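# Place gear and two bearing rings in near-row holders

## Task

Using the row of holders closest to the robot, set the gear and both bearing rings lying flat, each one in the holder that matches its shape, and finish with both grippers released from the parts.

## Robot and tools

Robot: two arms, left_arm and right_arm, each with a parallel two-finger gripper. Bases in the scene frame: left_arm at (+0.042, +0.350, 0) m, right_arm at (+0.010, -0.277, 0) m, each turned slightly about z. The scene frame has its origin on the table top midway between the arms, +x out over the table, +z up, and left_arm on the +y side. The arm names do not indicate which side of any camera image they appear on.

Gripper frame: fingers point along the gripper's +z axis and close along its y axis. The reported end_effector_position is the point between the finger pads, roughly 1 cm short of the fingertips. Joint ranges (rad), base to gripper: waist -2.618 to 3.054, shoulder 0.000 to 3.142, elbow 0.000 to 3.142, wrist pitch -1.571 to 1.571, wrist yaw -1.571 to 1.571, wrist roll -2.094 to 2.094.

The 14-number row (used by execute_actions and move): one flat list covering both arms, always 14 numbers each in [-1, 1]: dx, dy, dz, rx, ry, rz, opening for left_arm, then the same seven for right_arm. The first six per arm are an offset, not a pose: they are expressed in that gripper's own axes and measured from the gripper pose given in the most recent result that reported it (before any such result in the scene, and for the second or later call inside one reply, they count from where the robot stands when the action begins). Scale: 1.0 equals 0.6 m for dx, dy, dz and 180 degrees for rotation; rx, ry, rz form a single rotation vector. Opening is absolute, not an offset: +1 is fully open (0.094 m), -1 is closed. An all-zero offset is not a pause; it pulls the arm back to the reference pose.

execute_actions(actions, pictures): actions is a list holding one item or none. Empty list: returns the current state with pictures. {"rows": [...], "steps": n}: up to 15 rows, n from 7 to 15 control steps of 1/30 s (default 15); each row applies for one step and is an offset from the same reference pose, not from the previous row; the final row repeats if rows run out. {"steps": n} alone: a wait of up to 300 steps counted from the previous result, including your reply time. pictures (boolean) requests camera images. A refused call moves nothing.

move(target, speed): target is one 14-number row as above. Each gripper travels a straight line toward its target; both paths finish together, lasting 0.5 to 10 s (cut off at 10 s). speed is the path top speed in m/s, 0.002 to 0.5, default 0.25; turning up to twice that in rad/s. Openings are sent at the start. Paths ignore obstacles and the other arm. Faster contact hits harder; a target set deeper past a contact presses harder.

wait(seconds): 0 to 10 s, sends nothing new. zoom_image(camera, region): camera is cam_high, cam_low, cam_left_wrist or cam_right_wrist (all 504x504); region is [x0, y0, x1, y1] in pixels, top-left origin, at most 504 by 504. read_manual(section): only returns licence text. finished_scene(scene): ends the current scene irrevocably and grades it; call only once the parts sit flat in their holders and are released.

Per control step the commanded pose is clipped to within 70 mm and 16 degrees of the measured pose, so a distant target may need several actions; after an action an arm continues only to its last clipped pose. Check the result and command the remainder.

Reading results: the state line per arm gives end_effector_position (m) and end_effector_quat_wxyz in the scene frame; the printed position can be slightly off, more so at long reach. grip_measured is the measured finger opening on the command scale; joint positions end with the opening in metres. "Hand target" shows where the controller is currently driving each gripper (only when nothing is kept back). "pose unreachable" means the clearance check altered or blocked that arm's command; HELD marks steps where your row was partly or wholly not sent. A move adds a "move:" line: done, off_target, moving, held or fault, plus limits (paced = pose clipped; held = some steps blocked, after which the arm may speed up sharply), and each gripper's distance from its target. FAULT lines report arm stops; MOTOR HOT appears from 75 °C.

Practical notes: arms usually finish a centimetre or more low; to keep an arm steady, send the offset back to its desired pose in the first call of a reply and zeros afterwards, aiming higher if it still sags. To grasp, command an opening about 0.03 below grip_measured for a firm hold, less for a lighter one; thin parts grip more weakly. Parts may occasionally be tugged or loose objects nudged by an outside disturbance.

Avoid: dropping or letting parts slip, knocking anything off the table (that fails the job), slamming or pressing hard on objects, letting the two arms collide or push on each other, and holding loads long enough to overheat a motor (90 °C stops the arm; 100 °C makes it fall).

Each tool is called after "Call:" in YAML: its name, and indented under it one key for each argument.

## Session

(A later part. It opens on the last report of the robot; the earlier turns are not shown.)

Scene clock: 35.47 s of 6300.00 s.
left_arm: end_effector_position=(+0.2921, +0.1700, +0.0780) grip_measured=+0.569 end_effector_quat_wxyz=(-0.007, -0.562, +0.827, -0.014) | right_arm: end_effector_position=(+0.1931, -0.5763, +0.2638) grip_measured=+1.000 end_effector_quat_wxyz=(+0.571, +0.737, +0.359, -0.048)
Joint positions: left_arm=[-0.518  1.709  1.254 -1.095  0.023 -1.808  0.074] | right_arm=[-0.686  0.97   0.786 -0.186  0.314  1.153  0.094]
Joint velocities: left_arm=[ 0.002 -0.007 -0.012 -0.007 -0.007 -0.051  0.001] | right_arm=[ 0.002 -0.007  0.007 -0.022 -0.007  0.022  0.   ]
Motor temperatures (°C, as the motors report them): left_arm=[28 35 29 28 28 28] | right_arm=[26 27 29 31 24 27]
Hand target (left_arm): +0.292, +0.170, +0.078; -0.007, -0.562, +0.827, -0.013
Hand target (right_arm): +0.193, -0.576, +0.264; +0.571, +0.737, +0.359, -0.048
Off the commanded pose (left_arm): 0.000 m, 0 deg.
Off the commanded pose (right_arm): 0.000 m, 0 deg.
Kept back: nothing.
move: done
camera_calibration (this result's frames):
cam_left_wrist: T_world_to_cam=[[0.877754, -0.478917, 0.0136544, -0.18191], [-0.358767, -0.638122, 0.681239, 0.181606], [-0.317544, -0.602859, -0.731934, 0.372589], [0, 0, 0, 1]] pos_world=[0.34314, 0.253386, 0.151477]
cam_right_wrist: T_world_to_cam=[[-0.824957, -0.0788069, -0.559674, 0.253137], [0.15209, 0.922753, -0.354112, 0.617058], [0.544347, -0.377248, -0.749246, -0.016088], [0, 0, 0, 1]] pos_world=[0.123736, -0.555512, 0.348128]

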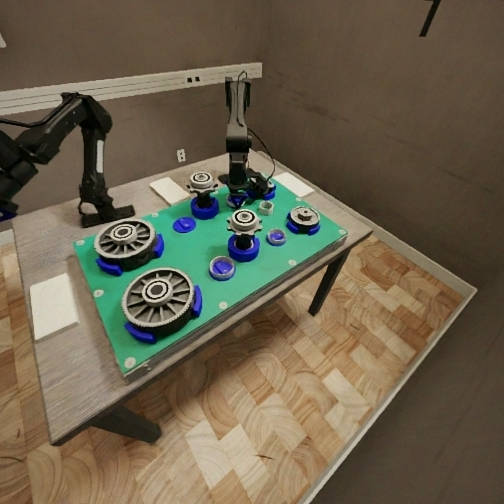

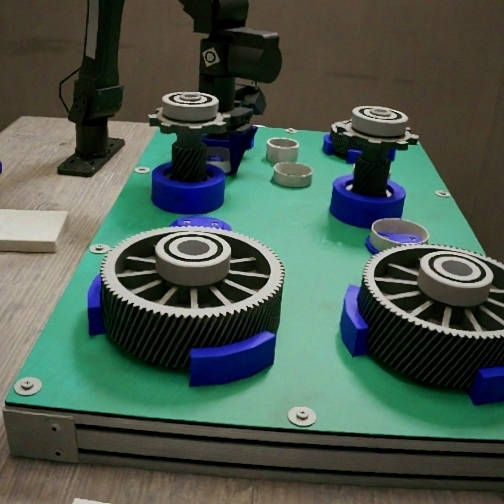

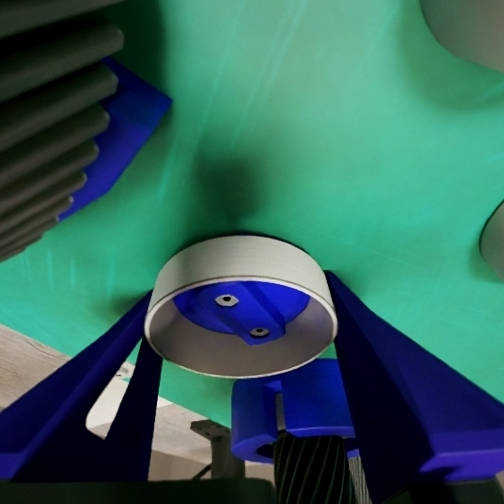

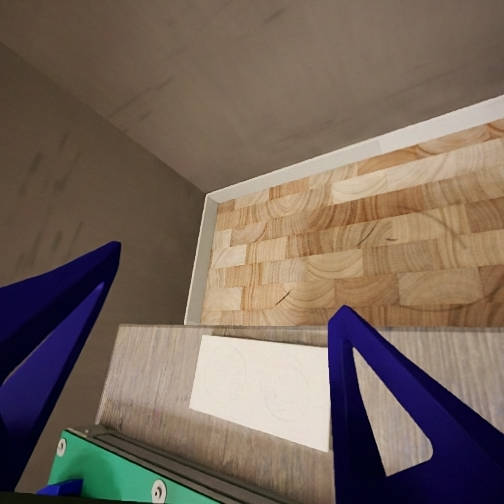

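Call:
move:
  target: [0,0,-0.05,0,0,0,0.53,0,0,0,0,0,0,1]
  speed: 0.1

Call:
move:
  target: [-0.06,-0.05,-0.08,0,0,0,0.53,0,0,0,0,0,0,1]

Call:
move:
  target: [0,-0.05,-0.2,0,0,0.4,0.53,0,0,0,0,0,0,1]

Scene clock: 36.67 s of 6300.00 s.
left_arm: end_effector_position=(+0.2887, +0.1722, +0.0939) grip_measured=+0.569 end_effector_quat_wxyz=(-0.012, -0.562, +0.827, -0.001) | right_arm: end_effector_position=(+0.1931, -0.5763, +0.2638) grip_measured=+1.000 end_effector_quat_wxyz=(+0.571, +0.737, +0.359, -0.048)
Joint positions: left_arm=[-0.518  1.709  1.318 -1.187  0.024 -1.808  0.074] | right_arm=[-0.686  0.97   0.786 -0.186  0.314  1.153  0.094]
Joint velocities: left_arm=[-0.017  0.007 -0.002  0.037 -0.037 -0.007  0.   ] | right_arm=[-0.017 -0.007  0.007 -0.037  0.037 -0.066  0.   ]
Motor temperatures (°C, as the motors report them): left_arm=[28 35 29 28 28 28] | right_arm=[26 27 29 31 24 27]
Hand target (left_arm): +0.292, +0.172, +0.108; -0.007, -0.562, +0.827, -0.014
Hand target (right_arm): +0.193, -0.576, +0.264; +0.571, +0.737, +0.359, -0.048
Off the commanded pose (left_arm): 0.014 m, 2 deg.
Off the commanded pose (right_arm): 0.000 m, 0 deg.
Kept back: nothing.
move: off_target (left_arm)
camera_calibration (this result's frames):
cam_left_wrist: T_world_to_cam=[[0.877742, -0.478915, -0.0144768, -0.175432], [-0.34277, -0.648757, 0.679428, 0.168327], [-0.33478, -0.591401, -0.733599, 0.387686], [0, 0, 0, 1]] pos_world=[0.341471, 0.254464, 0.167501]
cam_right_wrist: T_world_to_cam=[[-0.824957, -0.0788069, -0.559674, 0.253137], [0.15209, 0.922753, -0.354112, 0.617058], [0.544347, -0.377248, -0.749246, -0.016088], [0, 0, 0, 1]] pos_world=[0.123736, -0.555512, 0.348128]

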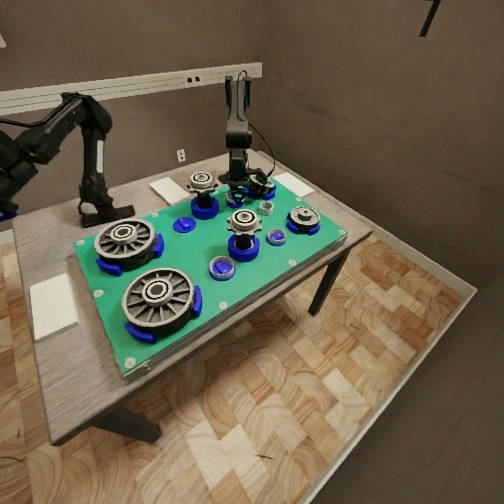

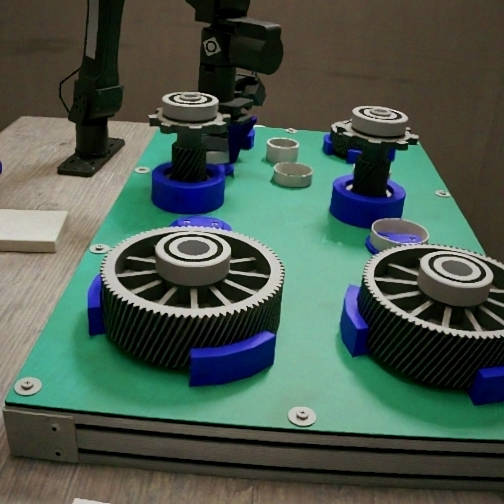

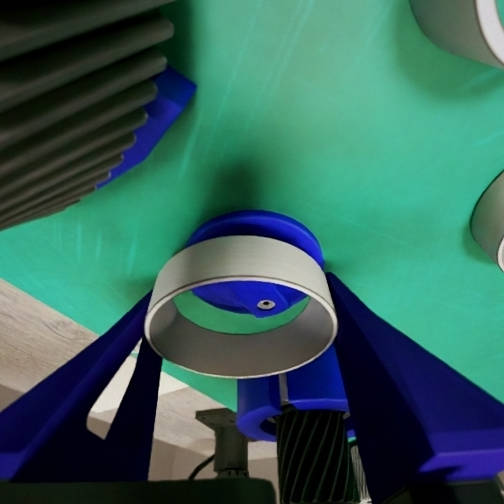

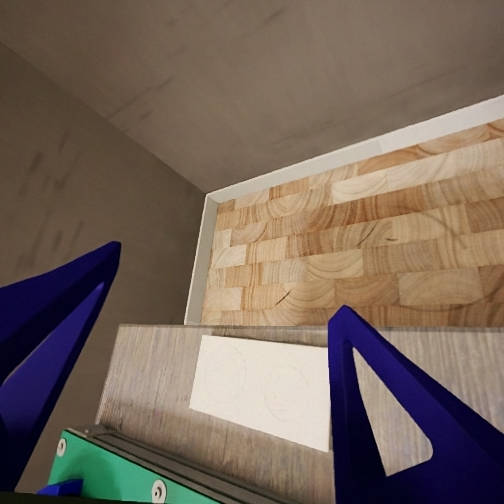

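Scene clock: 37.70 s of 6300.00 s.
left_arm: end_effector_position=(+0.3281, +0.1947, +0.1337) grip_measured=+0.569 end_effector_quat_wxyz=(-0.017, -0.565, +0.825, +0.000) | right_arm: end_effector_position=(+0.1931, -0.5763, +0.2638) grip_measured=+1.000 end_effector_quat_wxyz=(+0.571, +0.737, +0.359, -0.048)
Joint positions: left_arm=[-0.389  1.789  1.572 -1.37   0.029 -1.686  0.074] | right_arm=[-0.686  0.97   0.786 -0.186  0.314  1.153  0.094]
Joint velocities: left_arm=[ 0.007 -0.007 -0.017 -0.037 -0.081 -0.022  0.001] | right_arm=[ 0.012 -0.002 -0.007  0.051 -0.007  0.037  0.   ]
Motor temperatures (°C, as the motors report them): left_arm=[28 35 29 28 28 28] | right_arm=[26 27 29 31 24 27]
Hand target (left_arm): +0.330, +0.196, +0.141; -0.013, -0.562, +0.827, -0.001
Hand target (right_arm): +0.193, -0.576, +0.264; +0.571, +0.737, +0.359, -0.048
Off the commanded pose (left_arm): 0.008 m, 1 deg.
Off the commanded pose (right_arm): 0.000 m, 0 deg.
Kept back: nothing.
move: done
camera_calibration (this result's frames):
cam_left_wrist: T_world_to_cam=[[0.881271, -0.472153, -0.0207838, -0.20027], [-0.331877, -0.649558, 0.684055, 0.165277], [-0.336479, -0.595941, -0.729134, 0.444197], [0, 0, 0, 1]] pos_world=[0.380807, 0.277514, 0.206658]
cam_right_wrist: T_world_to_cam=[[-0.824957, -0.0788069, -0.559674, 0.253137], [0.15209, 0.922753, -0.354112, 0.617058], [0.544347, -0.377248, -0.749246, -0.016088], [0, 0, 0, 1]] pos_world=[0.123736, -0.555512, 0.348128]

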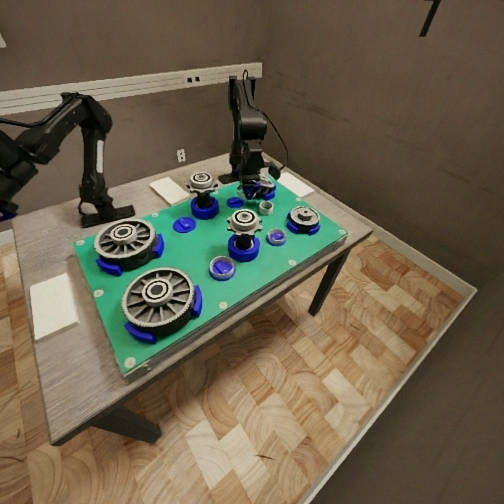

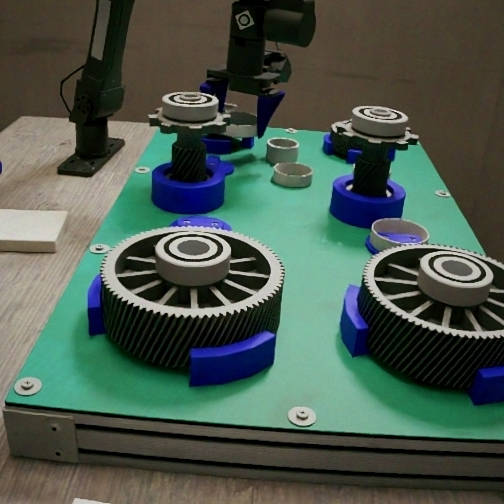

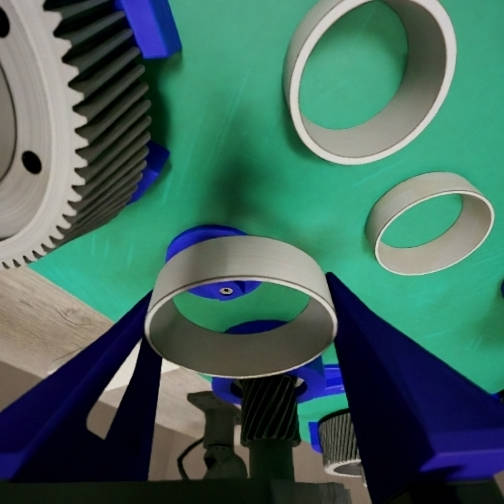

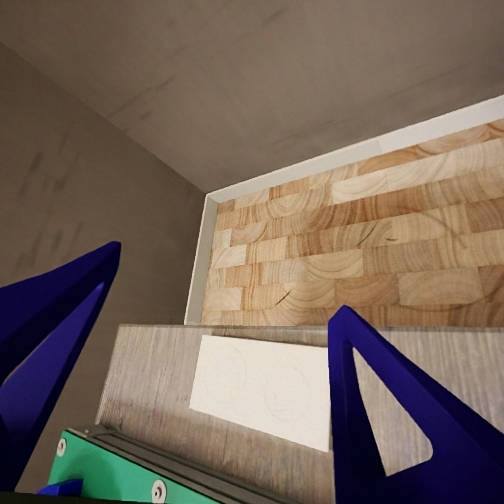

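Scene clock: 40.80 s of 6300.00 s.
left_arm: end_effector_position=(+0.3574, +0.1854, +0.2352) grip_measured=+0.569 end_effector_quat_wxyz=(+0.074, +0.021, +0.996, -0.052) | right_arm: end_effector_position=(+0.1931, -0.5763, +0.2638) grip_measured=+1.000 end_effector_quat_wxyz=(+0.571, +0.737, +0.359, -0.048)
Joint positions: left_arm=[-0.373  1.806  1.992 -1.578  0.03  -0.429  0.074] | right_arm=[-0.686  0.97   0.786 -0.186  0.314  1.153  0.094]
Joint velocities: left_arm=[-0.002  0.007  0.017 -0.007 -0.051  0.007  0.001] | right_arm=[-0.007  0.007  0.007 -0.022  0.022  0.066  0.   ]
Motor temperatures (°C, as the motors report them): left_arm=[28 34 29 28 28 28] | right_arm=[26 27 29 32 24 27]
Hand target (left_arm): +0.358, +0.188, +0.252; +0.097, +0.023, +0.993, -0.063
Hand target (right_arm): +0.193, -0.576, +0.264; +0.571, +0.737, +0.359, -0.048
Off the commanded pose (left_arm): 0.018 m, 11 deg.
Off the commanded pose (right_arm): 0.000 m, 0 deg.
joint sent to its limit (left arm) — the command would take joint 4 (wrist pitch) past its lower limit, so that joint was sent only as far as its limit.
Kept back: nothing.
move: off_target (left_arm)
camera_calibration (this result's frames):
cam_left_wrist: T_world_to_cam=[[-0.169095, -0.982583, 0.0770606, 0.218629], [-0.826934, 0.183981, 0.531349, 0.157843], [-0.536272, 0.0261244, -0.843641, 0.505537], [0, 0, 0, 1]] pos_world=[0.4386, 0.172574, 0.325774]
cam_right_wrist: T_world_to_cam=[[-0.824957, -0.0788069, -0.559674, 0.253137], [0.15209, 0.922753, -0.354112, 0.617058], [0.544347, -0.377248, -0.749246, -0.016088], [0, 0, 0, 1]] pos_world=[0.123736, -0.555512, 0.348128]

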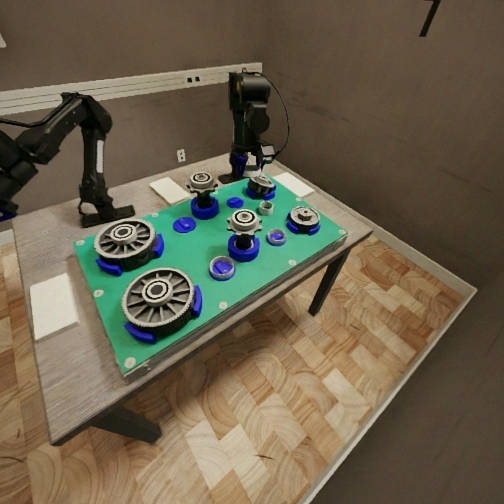

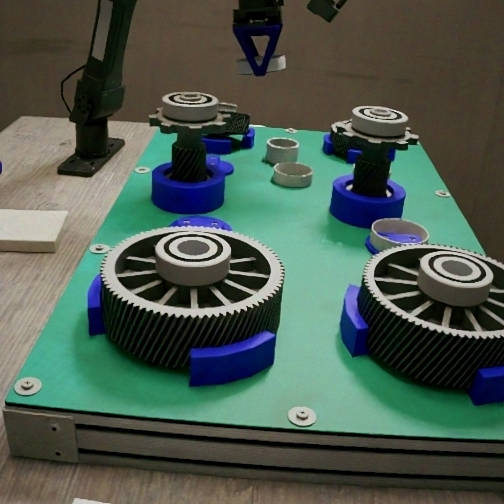

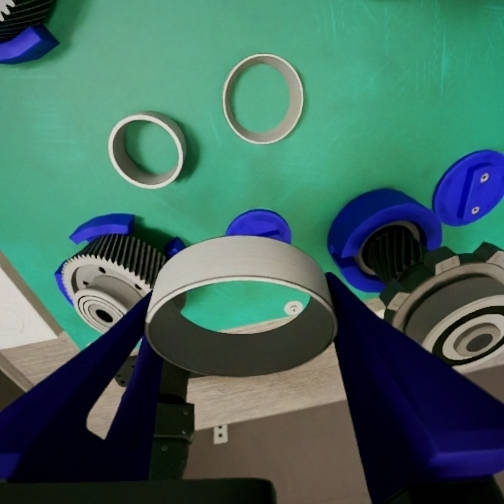

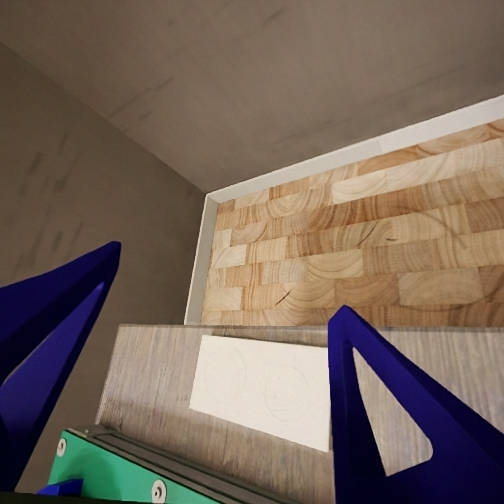

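Call:
move:
  target: [0.039,-0.439,-0.012,0,0,0.48,0.53,0,0,0,0,0,0,1]

Scene clock: 44.67 s of 6300.00 s.
left_arm: end_effector_position=(+0.3250, -0.0688, +0.2569) grip_measured=+0.569 end_effector_quat_wxyz=(+0.239, +0.676, +0.697, -0.018) | right_arm: end_effector_position=(+0.1931, -0.5763, +0.2638) grip_measured=+1.000 end_effector_quat_wxyz=(+0.571, +0.737, +0.359, -0.048)
Joint positions: left_arm=[-0.909  2.334  2.822 -1.581 -0.073  0.554  0.074] | right_arm=[-0.686  0.97   0.786 -0.186  0.314  1.153  0.094]
Joint velocities: left_arm=[ 0.002 -0.027 -0.022 -0.037 -0.022  0.022 -0.   ] | right_arm=[ 0.007 -0.007 -0.002  0.037 -0.066  0.022  0.   ]
Motor temperatures (°C, as the motors report them): left_arm=[28 35 30 28 28 28] | right_arm=[26 27 29 32 24 27]
Hand target (left_arm): +0.324, -0.073, +0.270; +0.260, +0.677, +0.688, -0.021
Hand target (right_arm): +0.193, -0.576, +0.264; +0.571, +0.737, +0.359, -0.048
Off the commanded pose (left_arm): 0.011 m, 18 deg; orientation clipped at the last step of the last action.
Off the commanded pose (right_arm): 0.000 m, 0 deg.
elbow stopped short (left arm): the move would have taken joint 3 (elbow) straighter than the controller allows; a more bent joint 3 avoids this.
Kept back: nothing.
move: off_target (left_arm); limits=paced
camera_calibration (this result's frames):
cam_left_wrist: T_world_to_cam=[[-0.93912, 0.0281443, -0.342435, 0.389266], [-0.0987476, 0.932484, 0.347452, 0.0283714], [0.329094, 0.360114, -0.872935, 0.262385], [0, 0, 0, 1]] pos_world=[0.282019, -0.1319, 0.352485]
cam_right_wrist: T_world_to_cam=[[-0.824957, -0.0788069, -0.559674, 0.253137], [0.15209, 0.922753, -0.354112, 0.617058], [0.544347, -0.377248, -0.749246, -0.016088], [0, 0, 0, 1]] pos_world=[0.123736, -0.555512, 0.348128]

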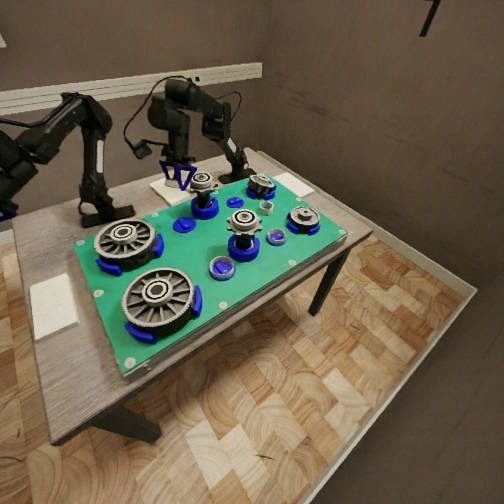

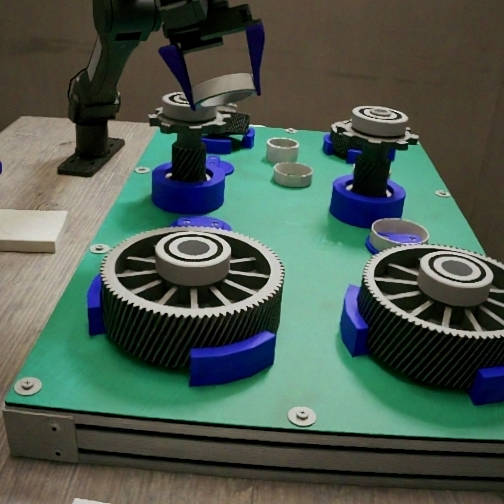

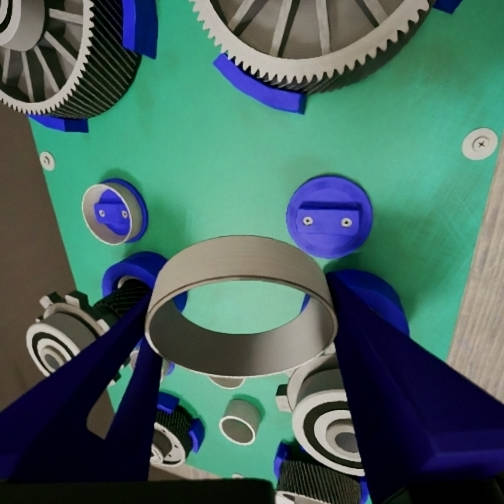

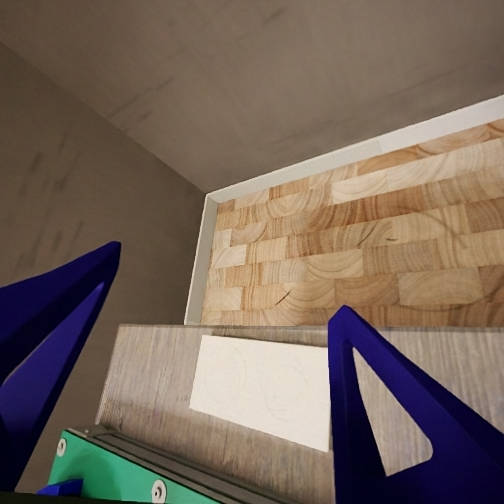

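Call:
move:
  target: [0.082,-0.108,0.179,0.1,0.117,0.01,0.53,0,0,0,0,0,0,1]
  speed: 0.15

Scene clock: 46.93 s of 6300.00 s.
left_arm: end_effector_position=(+0.3043, -0.0651, +0.1227) grip_measured=+0.569 end_effector_quat_wxyz=(+0.054, +0.706, +0.706, -0.005) | right_arm: end_effector_position=(+0.1931, -0.5763, +0.2638) grip_measured=+1.000 end_effector_quat_wxyz=(+0.571, +0.737, +0.359, -0.048)
Joint positions: left_arm=[-0.92   2.477  2.595 -1.581 -0.015  0.557  0.074] | right_arm=[-0.686  0.97   0.786 -0.186  0.314  1.153  0.094]
Joint velocities: left_arm=[-0.007 -0.002  0.002  0.066 -0.007 -0.066 -0.001] | right_arm=[ 0.007 -0.012 -0.012 -0.022 -0.066  0.007  0.   ]
Motor temperatures (°C, as the motors report them): left_arm=[28 35 30 28 28 28] | right_arm=[26 27 30 32 24 27]
Hand target (left_arm): +0.297, -0.068, +0.126; +0.054, +0.709, +0.703, -0.012
Hand target (right_arm): +0.193, -0.576, +0.264; +0.571, +0.737, +0.359, -0.048
Off the commanded pose (left_arm): 0.007 m, 6 deg.
Off the commanded pose (right_arm): 0.000 m, 0 deg.
joint sent to its limit (left arm) — the command would take joint 4 (wrist pitch) past its lower limit, so that joint was sent only as far as its limit.
Kept back: nothing.
move: off_target (left_arm)
camera_calibration (this result's frames):
cam_left_wrist: T_world_to_cam=[[-0.989397, 0.118632, -0.0837853, 0.313225], [0.0444311, 0.796466, 0.603049, -0.014249], [0.138273, 0.592932, -0.793292, 0.214184], [0, 0, 0, 1]] pos_world=[0.280921, -0.152806, 0.204747]
cam_right_wrist: T_world_to_cam=[[-0.824957, -0.0788069, -0.559674, 0.253137], [0.15209, 0.922753, -0.354112, 0.617058], [0.544347, -0.377248, -0.749246, -0.016088], [0, 0, 0, 1]] pos_world=[0.123736, -0.555512, 0.348128]

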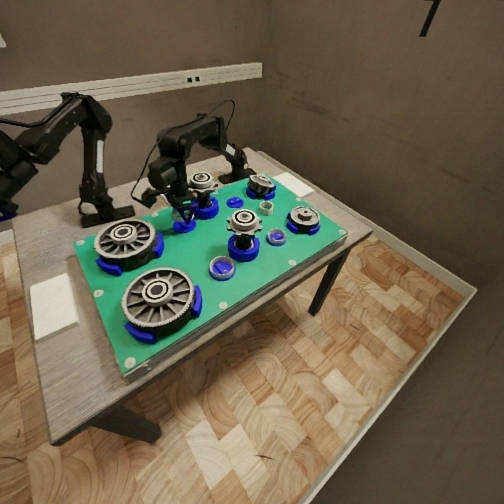

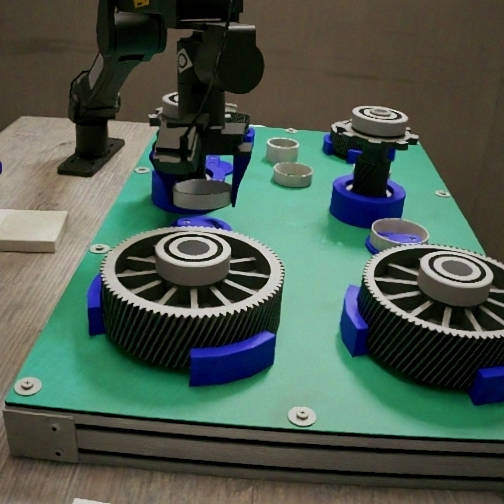

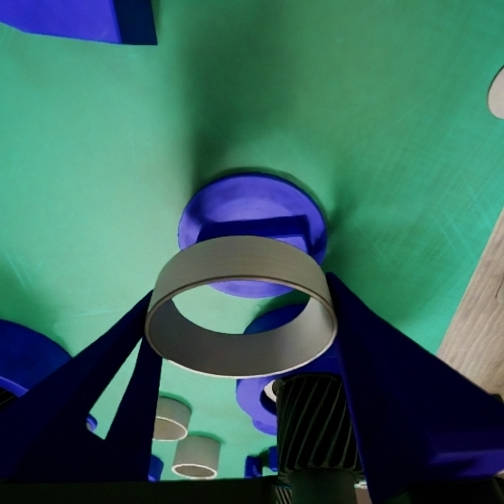

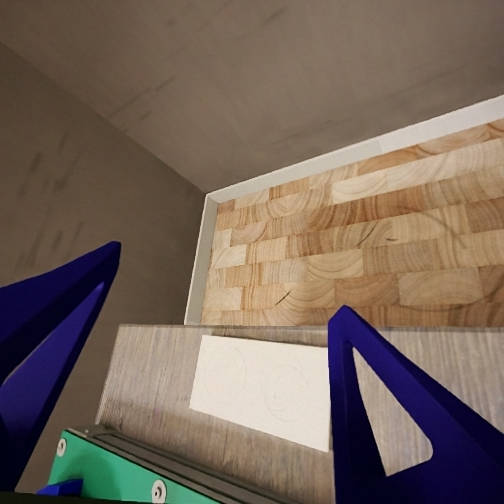

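Call:
move:
  target: [0.008,-0.012,0.038,0.022,0.027,0,0.53,0,0,0,0,0,0,1]
  speed: 0.05

Call:
zoom_image:
  camera: "cam_high"
  region: [150, 185, 230, 245]

Scene clock: 48.70 s of 6300.00 s.
left_arm: end_effector_position=(+0.3023, -0.0623, +0.0984) grip_measured=+0.569 end_effector_quat_wxyz=(+0.025, +0.707, +0.707, +0.002) | right_arm: end_effector_position=(+0.1931, -0.5763, +0.2638) grip_measured=+1.000 end_effector_quat_wxyz=(+0.571, +0.737, +0.359, -0.048)
Joint positions: left_arm=[-0.92   2.519  2.577 -1.581 -0.014  0.557  0.074] | right_arm=[-0.686  0.97   0.786 -0.186  0.314  1.153  0.094]
Joint velocities: left_arm=[ 0.002  0.007  0.017  0.007 -0.022 -0.007  0.001] | right_arm=[-0.002 -0.007 -0.007 -0.007 -0.022 -0.051  0.   ]
Motor temperatures (°C, as the motors report them): left_arm=[28 36 30 28 28 28] | right_arm=[26 27 30 32 24 27]
Hand target (left_arm): +0.298, -0.062, +0.099; +0.021, +0.707, +0.706, -0.004
Hand target (right_arm): +0.193, -0.576, +0.264; +0.571, +0.737, +0.359, -0.048
Off the commanded pose (left_arm): 0.004 m, 3 deg.
Off the commanded pose (right_arm): 0.000 m, 0 deg.
joint sent to its limit (left arm) — the command would take joint 4 (wrist pitch) past its lower limit, so that joint was sent only as far as its limit.
Kept back: nothing.
move: off_target (left_arm)
camera_calibration (this result's frames):
cam_left_wrist: T_world_to_cam=[[-0.991488, 0.121976, -0.0455268, 0.306003], [0.0646643, 0.764855, 0.640948, -0.0135919], [0.113002, 0.632549, -0.766233, 0.200902], [0, 0, 0, 1]] pos_world=[0.281575, -0.154009, 0.17658]
cam_right_wrist: T_world_to_cam=[[-0.824957, -0.0788069, -0.559674, 0.253137], [0.15209, 0.922753, -0.354112, 0.617058], [0.544347, -0.377248, -0.749246, -0.016088], [0, 0, 0, 1]] pos_world=[0.123736, -0.555512, 0.348128]

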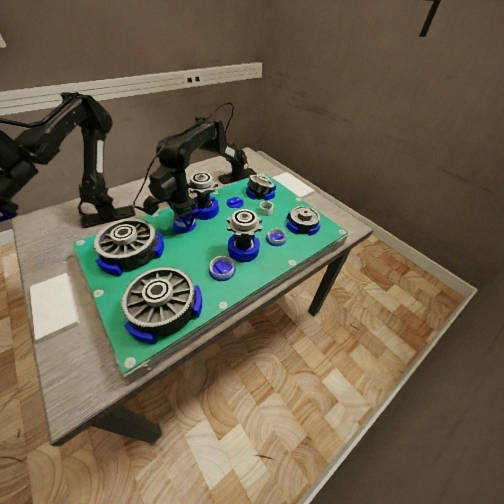

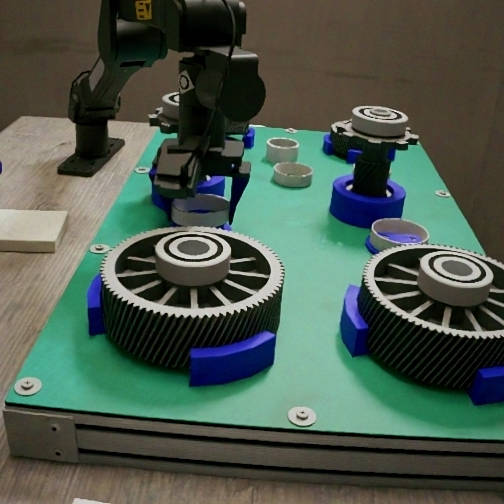

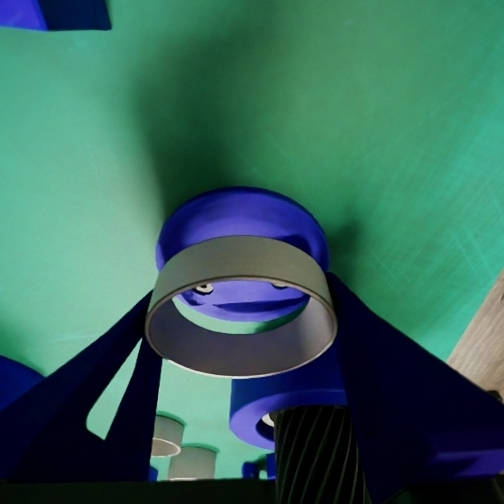

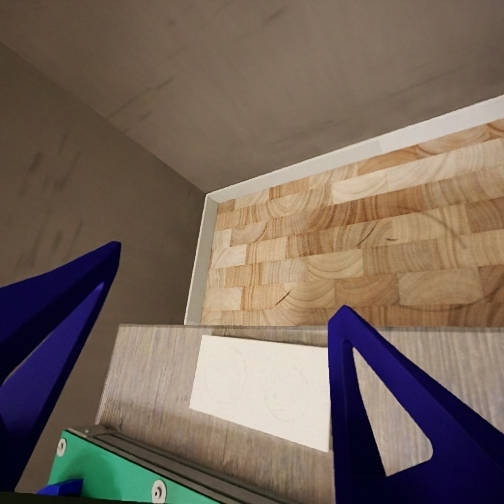

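Region (150, 185, 230, 245) of cam_high's 504x504 image, scaled by 6.300, with more detail than that image has; it fills the top 378 rows of this view, and the rest is white.

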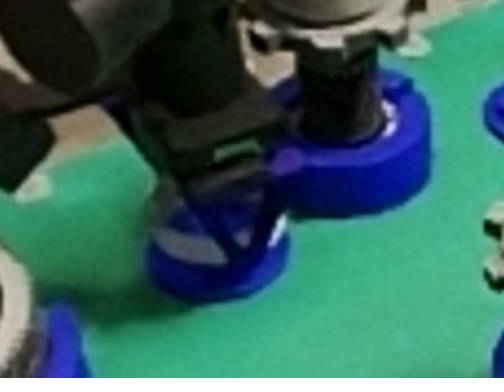

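Call:
move:
  target: [-0.002,-0.004,0.022,0.011,0.011,0,0.53,0,0,0,0,0,0,1]
  speed: 0.02

Scene clock: 50.90 s of 6300.00 s.
left_arm: end_effector_position=(+0.3021, -0.0635, +0.0879) grip_measured=+0.569 end_effector_quat_wxyz=(+0.016, +0.707, +0.707, +0.001) | right_arm: end_effector_position=(+0.1931, -0.5763, +0.2638) grip_measured=+1.000 end_effector_quat_wxyz=(+0.571, +0.737, +0.359, -0.048)
Joint positions: left_arm=[-0.92   2.541  2.577 -1.575 -0.009  0.557  0.074] | right_arm=[-0.686  0.97   0.786 -0.186  0.314  1.153  0.094]
Joint velocities: left_arm=[ 0.007 -0.007  0.002  0.037 -0.051  0.007 -0.   ] | right_arm=[-0.012  0.017  0.002 -0.066 -0.037  0.081  0.   ]
Motor temperatures (°C, as the motors report them): left_arm=[28 37 29 28 28 28] | right_arm=[26 27 30 32 24 27]
Hand target (left_arm): +0.300, -0.064, +0.085; +0.011, +0.707, +0.707, -0.001
Hand target (right_arm): +0.193, -0.576, +0.264; +0.571, +0.737, +0.359, -0.048
Off the commanded pose (left_arm): 0.003 m, 2 deg.
Off the commanded pose (right_arm): 0.000 m, 0 deg.
joint sent to its limit (left arm) — the command would take joint 4 (wrist pitch) past its lower limit, so that joint was sent only as far as its limit.
Kept back: nothing.
move: done
camera_calibration (this result's frames):
cam_left_wrist: T_world_to_cam=[[-0.991959, 0.122604, -0.0313847, 0.304366], [0.0731072, 0.757542, 0.64868, -0.00958682], [0.103306, 0.641169, -0.760414, 0.196667], [0, 0, 0, 1]] pos_world=[0.282303, -0.156151, 0.165319]
cam_right_wrist: T_world_to_cam=[[-0.824957, -0.0788069, -0.559674, 0.253137], [0.15209, 0.922753, -0.354112, 0.617058], [0.544347, -0.377248, -0.749246, -0.016088], [0, 0, 0, 1]] pos_world=[0.123736, -0.555512, 0.348128]

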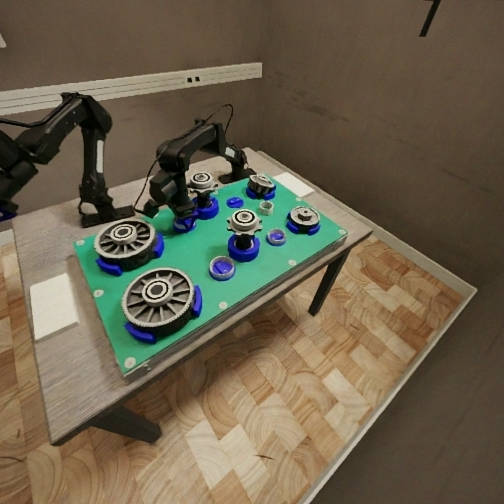

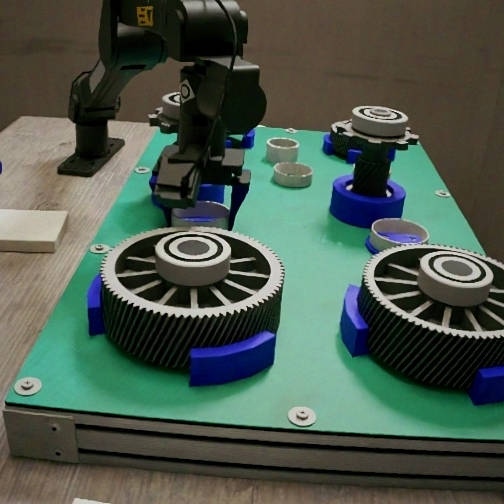

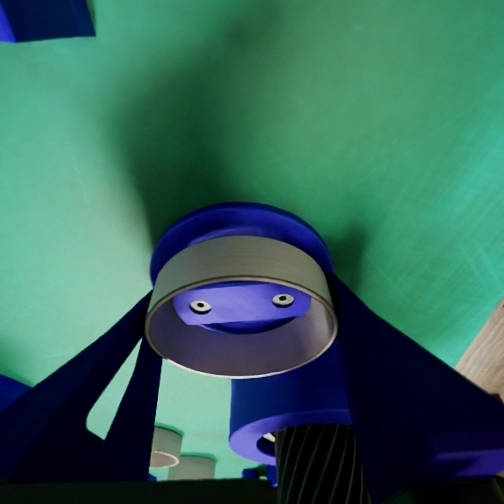

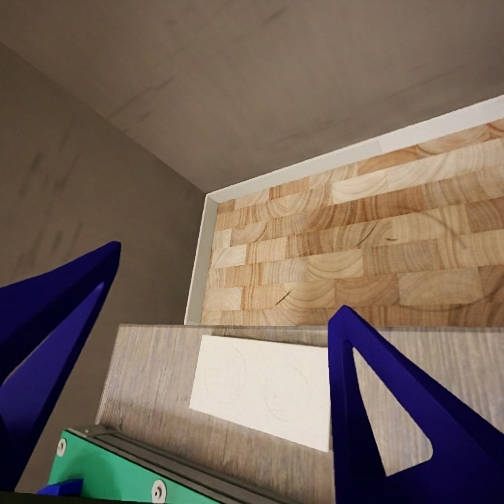

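Call:
move:
  target: [-0.004,0,0.012,0,0,0,0.53,0,0,0,0,0,0,1]
  speed: 0.02

Call:
move:
  target: [0,0,0,0,0,0,0.9,0,0,0,0,0,0,1]

Call:
move:
  target: [-0.02,0,-0.1,0,0,0,1,0,0,0,0,0,0,1]
  speed: 0.15

Call:
zoom_image:
  camera: "cam_high"
  region: [150, 185, 250, 290]

Scene clock: 51.90 s of 6300.00 s.
left_arm: end_effector_position=(+0.3022, -0.0637, +0.0880) grip_measured=+0.569 end_effector_quat_wxyz=(+0.017, +0.707, +0.707, +0.001) | right_arm: end_effector_position=(+0.1931, -0.5763, +0.2638) grip_measured=+1.000 end_effector_quat_wxyz=(+0.571, +0.737, +0.359, -0.048)
Joint positions: left_arm=[-0.92   2.541  2.577 -1.574 -0.009  0.557  0.074] | right_arm=[-0.686  0.97   0.786 -0.186  0.314  1.153  0.094]
Joint velocities: left_arm=[-0.007 -0.007 -0.002 -0.007  0.066  0.081  0.001] | right_arm=[-0.007 -0.002 -0.017 -0.066 -0.022 -0.066  0.   ]
Motor temperatures (°C, as the motors report them): left_arm=[28 37 29 28 28 28] | right_arm=[26 27 30 32 24 27]
Hand target (left_arm): +0.302, -0.066, +0.081; +0.016, +0.707, +0.707, +0.001
Hand target (right_arm): +0.193, -0.576, +0.264; +0.571, +0.737, +0.359, -0.048
Off the commanded pose (left_arm): 0.008 m, 0 deg.
Off the commanded pose (right_arm): 0.000 m, 0 deg.
Kept back: nothing.
move: done
camera_calibration (this result's frames):
cam_left_wrist: T_world_to_cam=[[-0.991947, 0.122584, -0.0318635, 0.304522], [0.0728462, 0.757962, 0.648218, -0.00932963], [0.103612, 0.640676, -0.760788, 0.196673], [0, 0, 0, 1]] pos_world=[0.282372, -0.156262, 0.165377]
cam_right_wrist: T_world_to_cam=[[-0.824957, -0.0788069, -0.559674, 0.253137], [0.15209, 0.922753, -0.354112, 0.617058], [0.544347, -0.377248, -0.749246, -0.016088], [0, 0, 0, 1]] pos_world=[0.123736, -0.555512, 0.348128]

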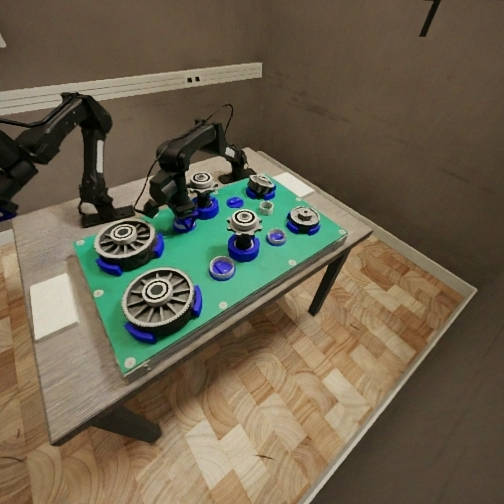

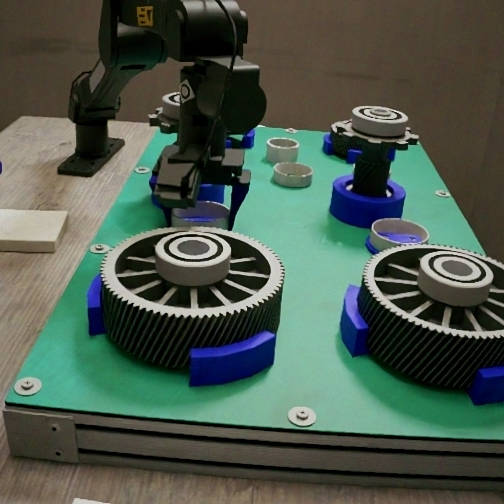

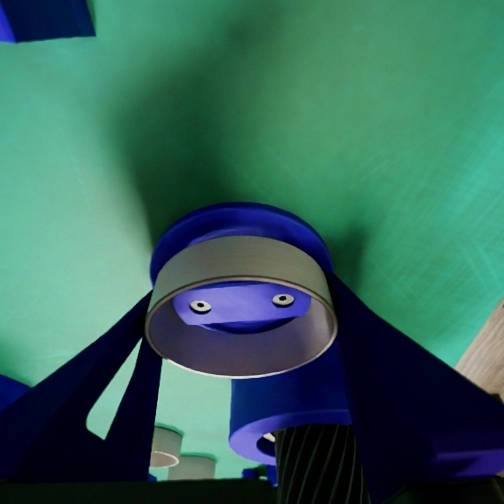

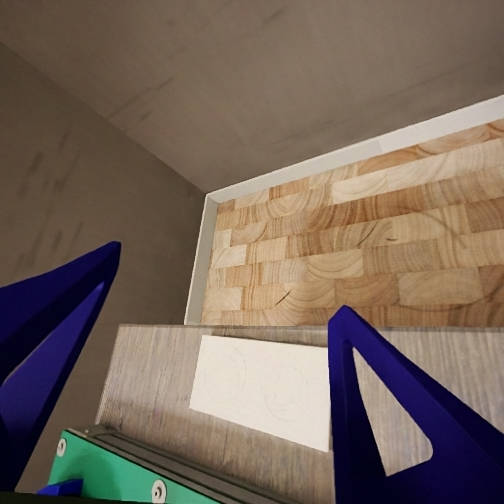

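Scene clock: 52.40 s of 6300.00 s.
left_arm: end_effector_position=(+0.3022, -0.0636, +0.0876) grip_measured=+0.898 end_effector_quat_wxyz=(+0.016, +0.707, +0.707, +0.001) | right_arm: end_effector_position=(+0.1931, -0.5763, +0.2638) grip_measured=+1.000 end_effector_quat_wxyz=(+0.571, +0.737, +0.359, -0.048)
Joint positions: left_arm=[-0.92   2.542  2.577 -1.574 -0.01   0.557  0.089] | right_arm=[-0.686  0.97   0.786 -0.186  0.314  1.154  0.094]
Joint velocities: left_arm=[-0.007  0.007 -0.012 -0.037 -0.051 -0.037  0.   ] | right_arm=[ 0.022 -0.007  0.002 -0.095 -0.11   0.11   0.   ]
Motor temperatures (°C, as the motors report them): left_arm=[28 37 29 28 28 28] | right_arm=[26 27 30 32 24 27]
Hand target (left_arm): +0.302, -0.064, +0.088; +0.017, +0.707, +0.707, +0.001
Hand target (right_arm): +0.193, -0.576, +0.264; +0.571, +0.737, +0.359, -0.048
Off the commanded pose (left_arm): 0.000 m, 0 deg.
Off the commanded pose (right_arm): 0.000 m, 0 deg.
Kept back: nothing.
move: done
camera_calibration (this result's frames):
cam_left_wrist: T_world_to_cam=[[-0.99195, 0.122599, -0.0316814, 0.304535], [0.0728881, 0.757413, 0.648856, -0.00924771], [0.103545, 0.641323, -0.760252, 0.196376], [0, 0, 0, 1]] pos_world=[0.282424, -0.156272, 0.164943]
cam_right_wrist: T_world_to_cam=[[-0.824781, -0.0786262, -0.55996, 0.253282], [0.152329, 0.922779, -0.353942, 0.616981], [0.544548, -0.377223, -0.749113, -0.0161472], [0, 0, 0, 1]] pos_world=[0.123711, -0.555514, 0.348107]

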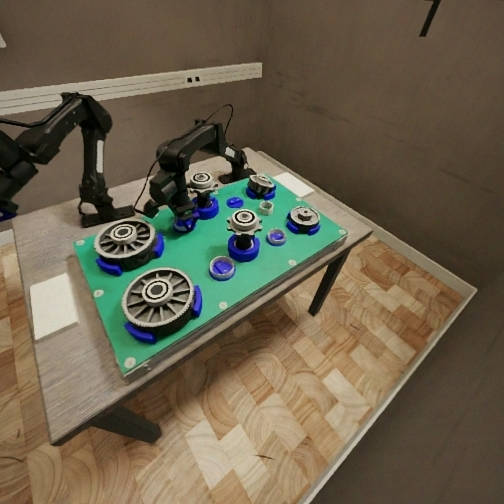

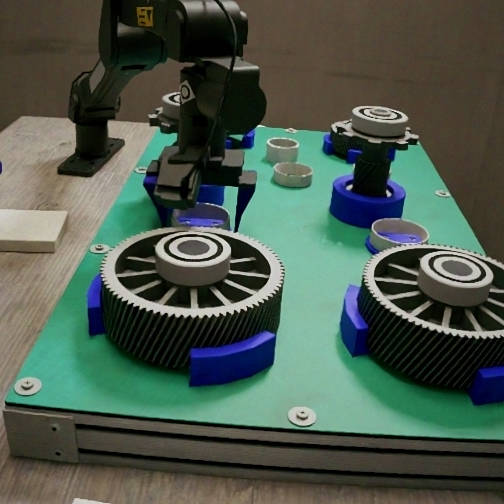

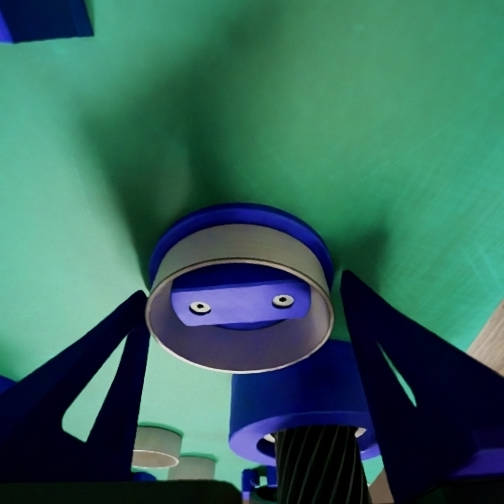

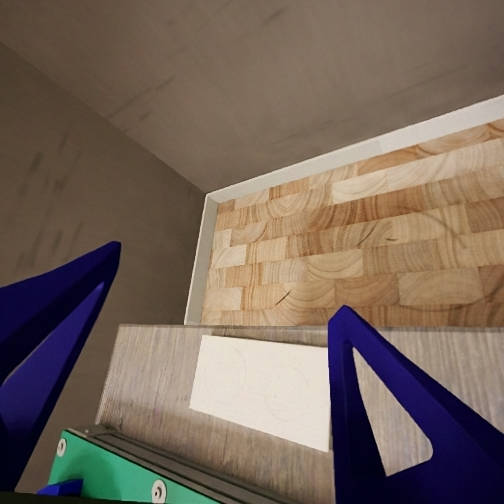

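Scene clock: 53.27 s of 6300.00 s.
left_arm: end_effector_position=(+0.3056, -0.0689, +0.1402) grip_measured=+1.000 end_effector_quat_wxyz=(+0.078, +0.704, +0.705, -0.013) | right_arm: end_effector_position=(+0.1931, -0.5763, +0.2638) grip_measured=+1.000 end_effector_quat_wxyz=(+0.571, +0.737, +0.359, -0.048)
Joint positions: left_arm=[-0.92   2.451  2.613 -1.575 -0.01   0.555  0.094] | right_arm=[-0.686  0.97   0.786 -0.186  0.314  1.154  0.094]
Joint velocities: left_arm=[-0.012 -0.017 -0.007 -0.125  0.022 -0.022  0.   ] | right_arm=[ 0.002 -0.007 -0.012 -0.051  0.037 -0.022  0.   ]
Motor temperatures (°C, as the motors report them): left_arm=[28 38 29 28 28 28] | right_arm=[26 27 30 32 24 27]
Hand target (left_arm): +0.301, -0.073, +0.147; +0.085, +0.704, +0.704, -0.015
Hand target (right_arm): +0.193, -0.576, +0.264; +0.571, +0.737, +0.359, -0.048
Off the commanded pose (left_arm): 0.011 m, 7 deg.
Off the commanded pose (right_arm): 0.000 m, 0 deg.
joint sent to its limit (left arm) — the command would take joint 4 (wrist pitch) past its lower limit, so that joint was sent only as far as its limit.
Kept back: nothing.
move: off_target (left_arm)
camera_calibration (this result's frames):
cam_left_wrist: T_world_to_cam=[[-0.987379, 0.112978, -0.110993, 0.31921], [0.0304484, 0.823151, 0.567006, -0.0107152], [0.155424, 0.55647, -0.816201, 0.225562], [0, 0, 0, 1]] pos_world=[0.280449, -0.152762, 0.22561]
cam_right_wrist: T_world_to_cam=[[-0.824781, -0.0786262, -0.55996, 0.253282], [0.152329, 0.922779, -0.353942, 0.616981], [0.544548, -0.377223, -0.749113, -0.0161472], [0, 0, 0, 1]] pos_world=[0.123711, -0.555514, 0.348107]

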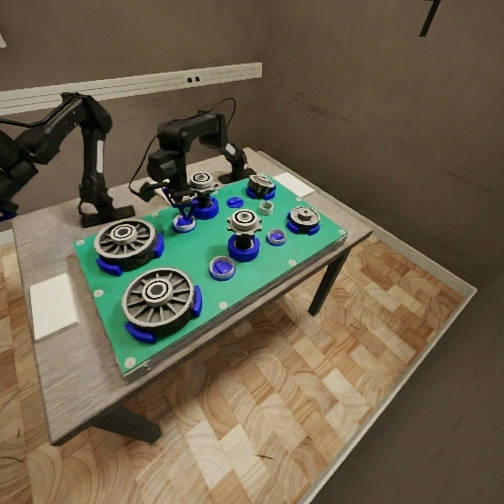

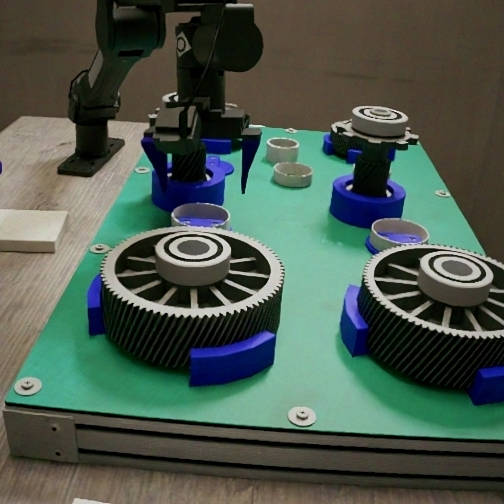

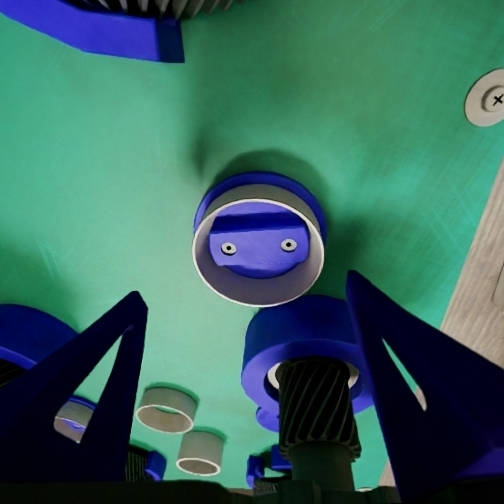

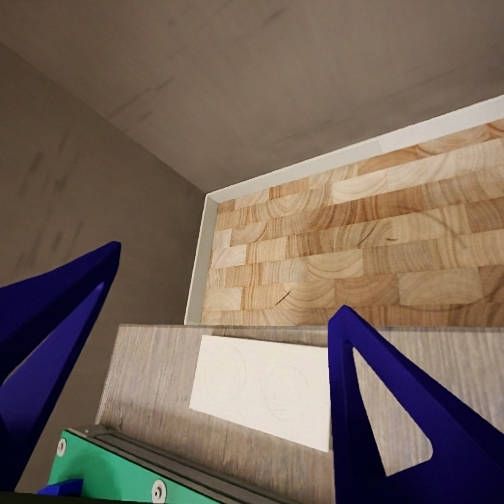

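Region (150, 185, 250, 290) of cam_high's 504x504 image, scaled by 4.800, with more detail than that image has; it fills the left 480 columns of this view, and the rest is white.

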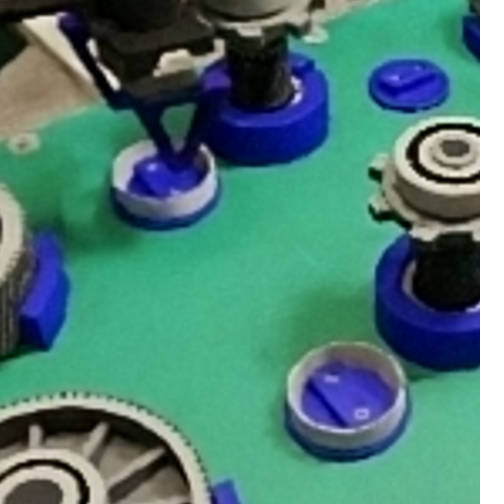

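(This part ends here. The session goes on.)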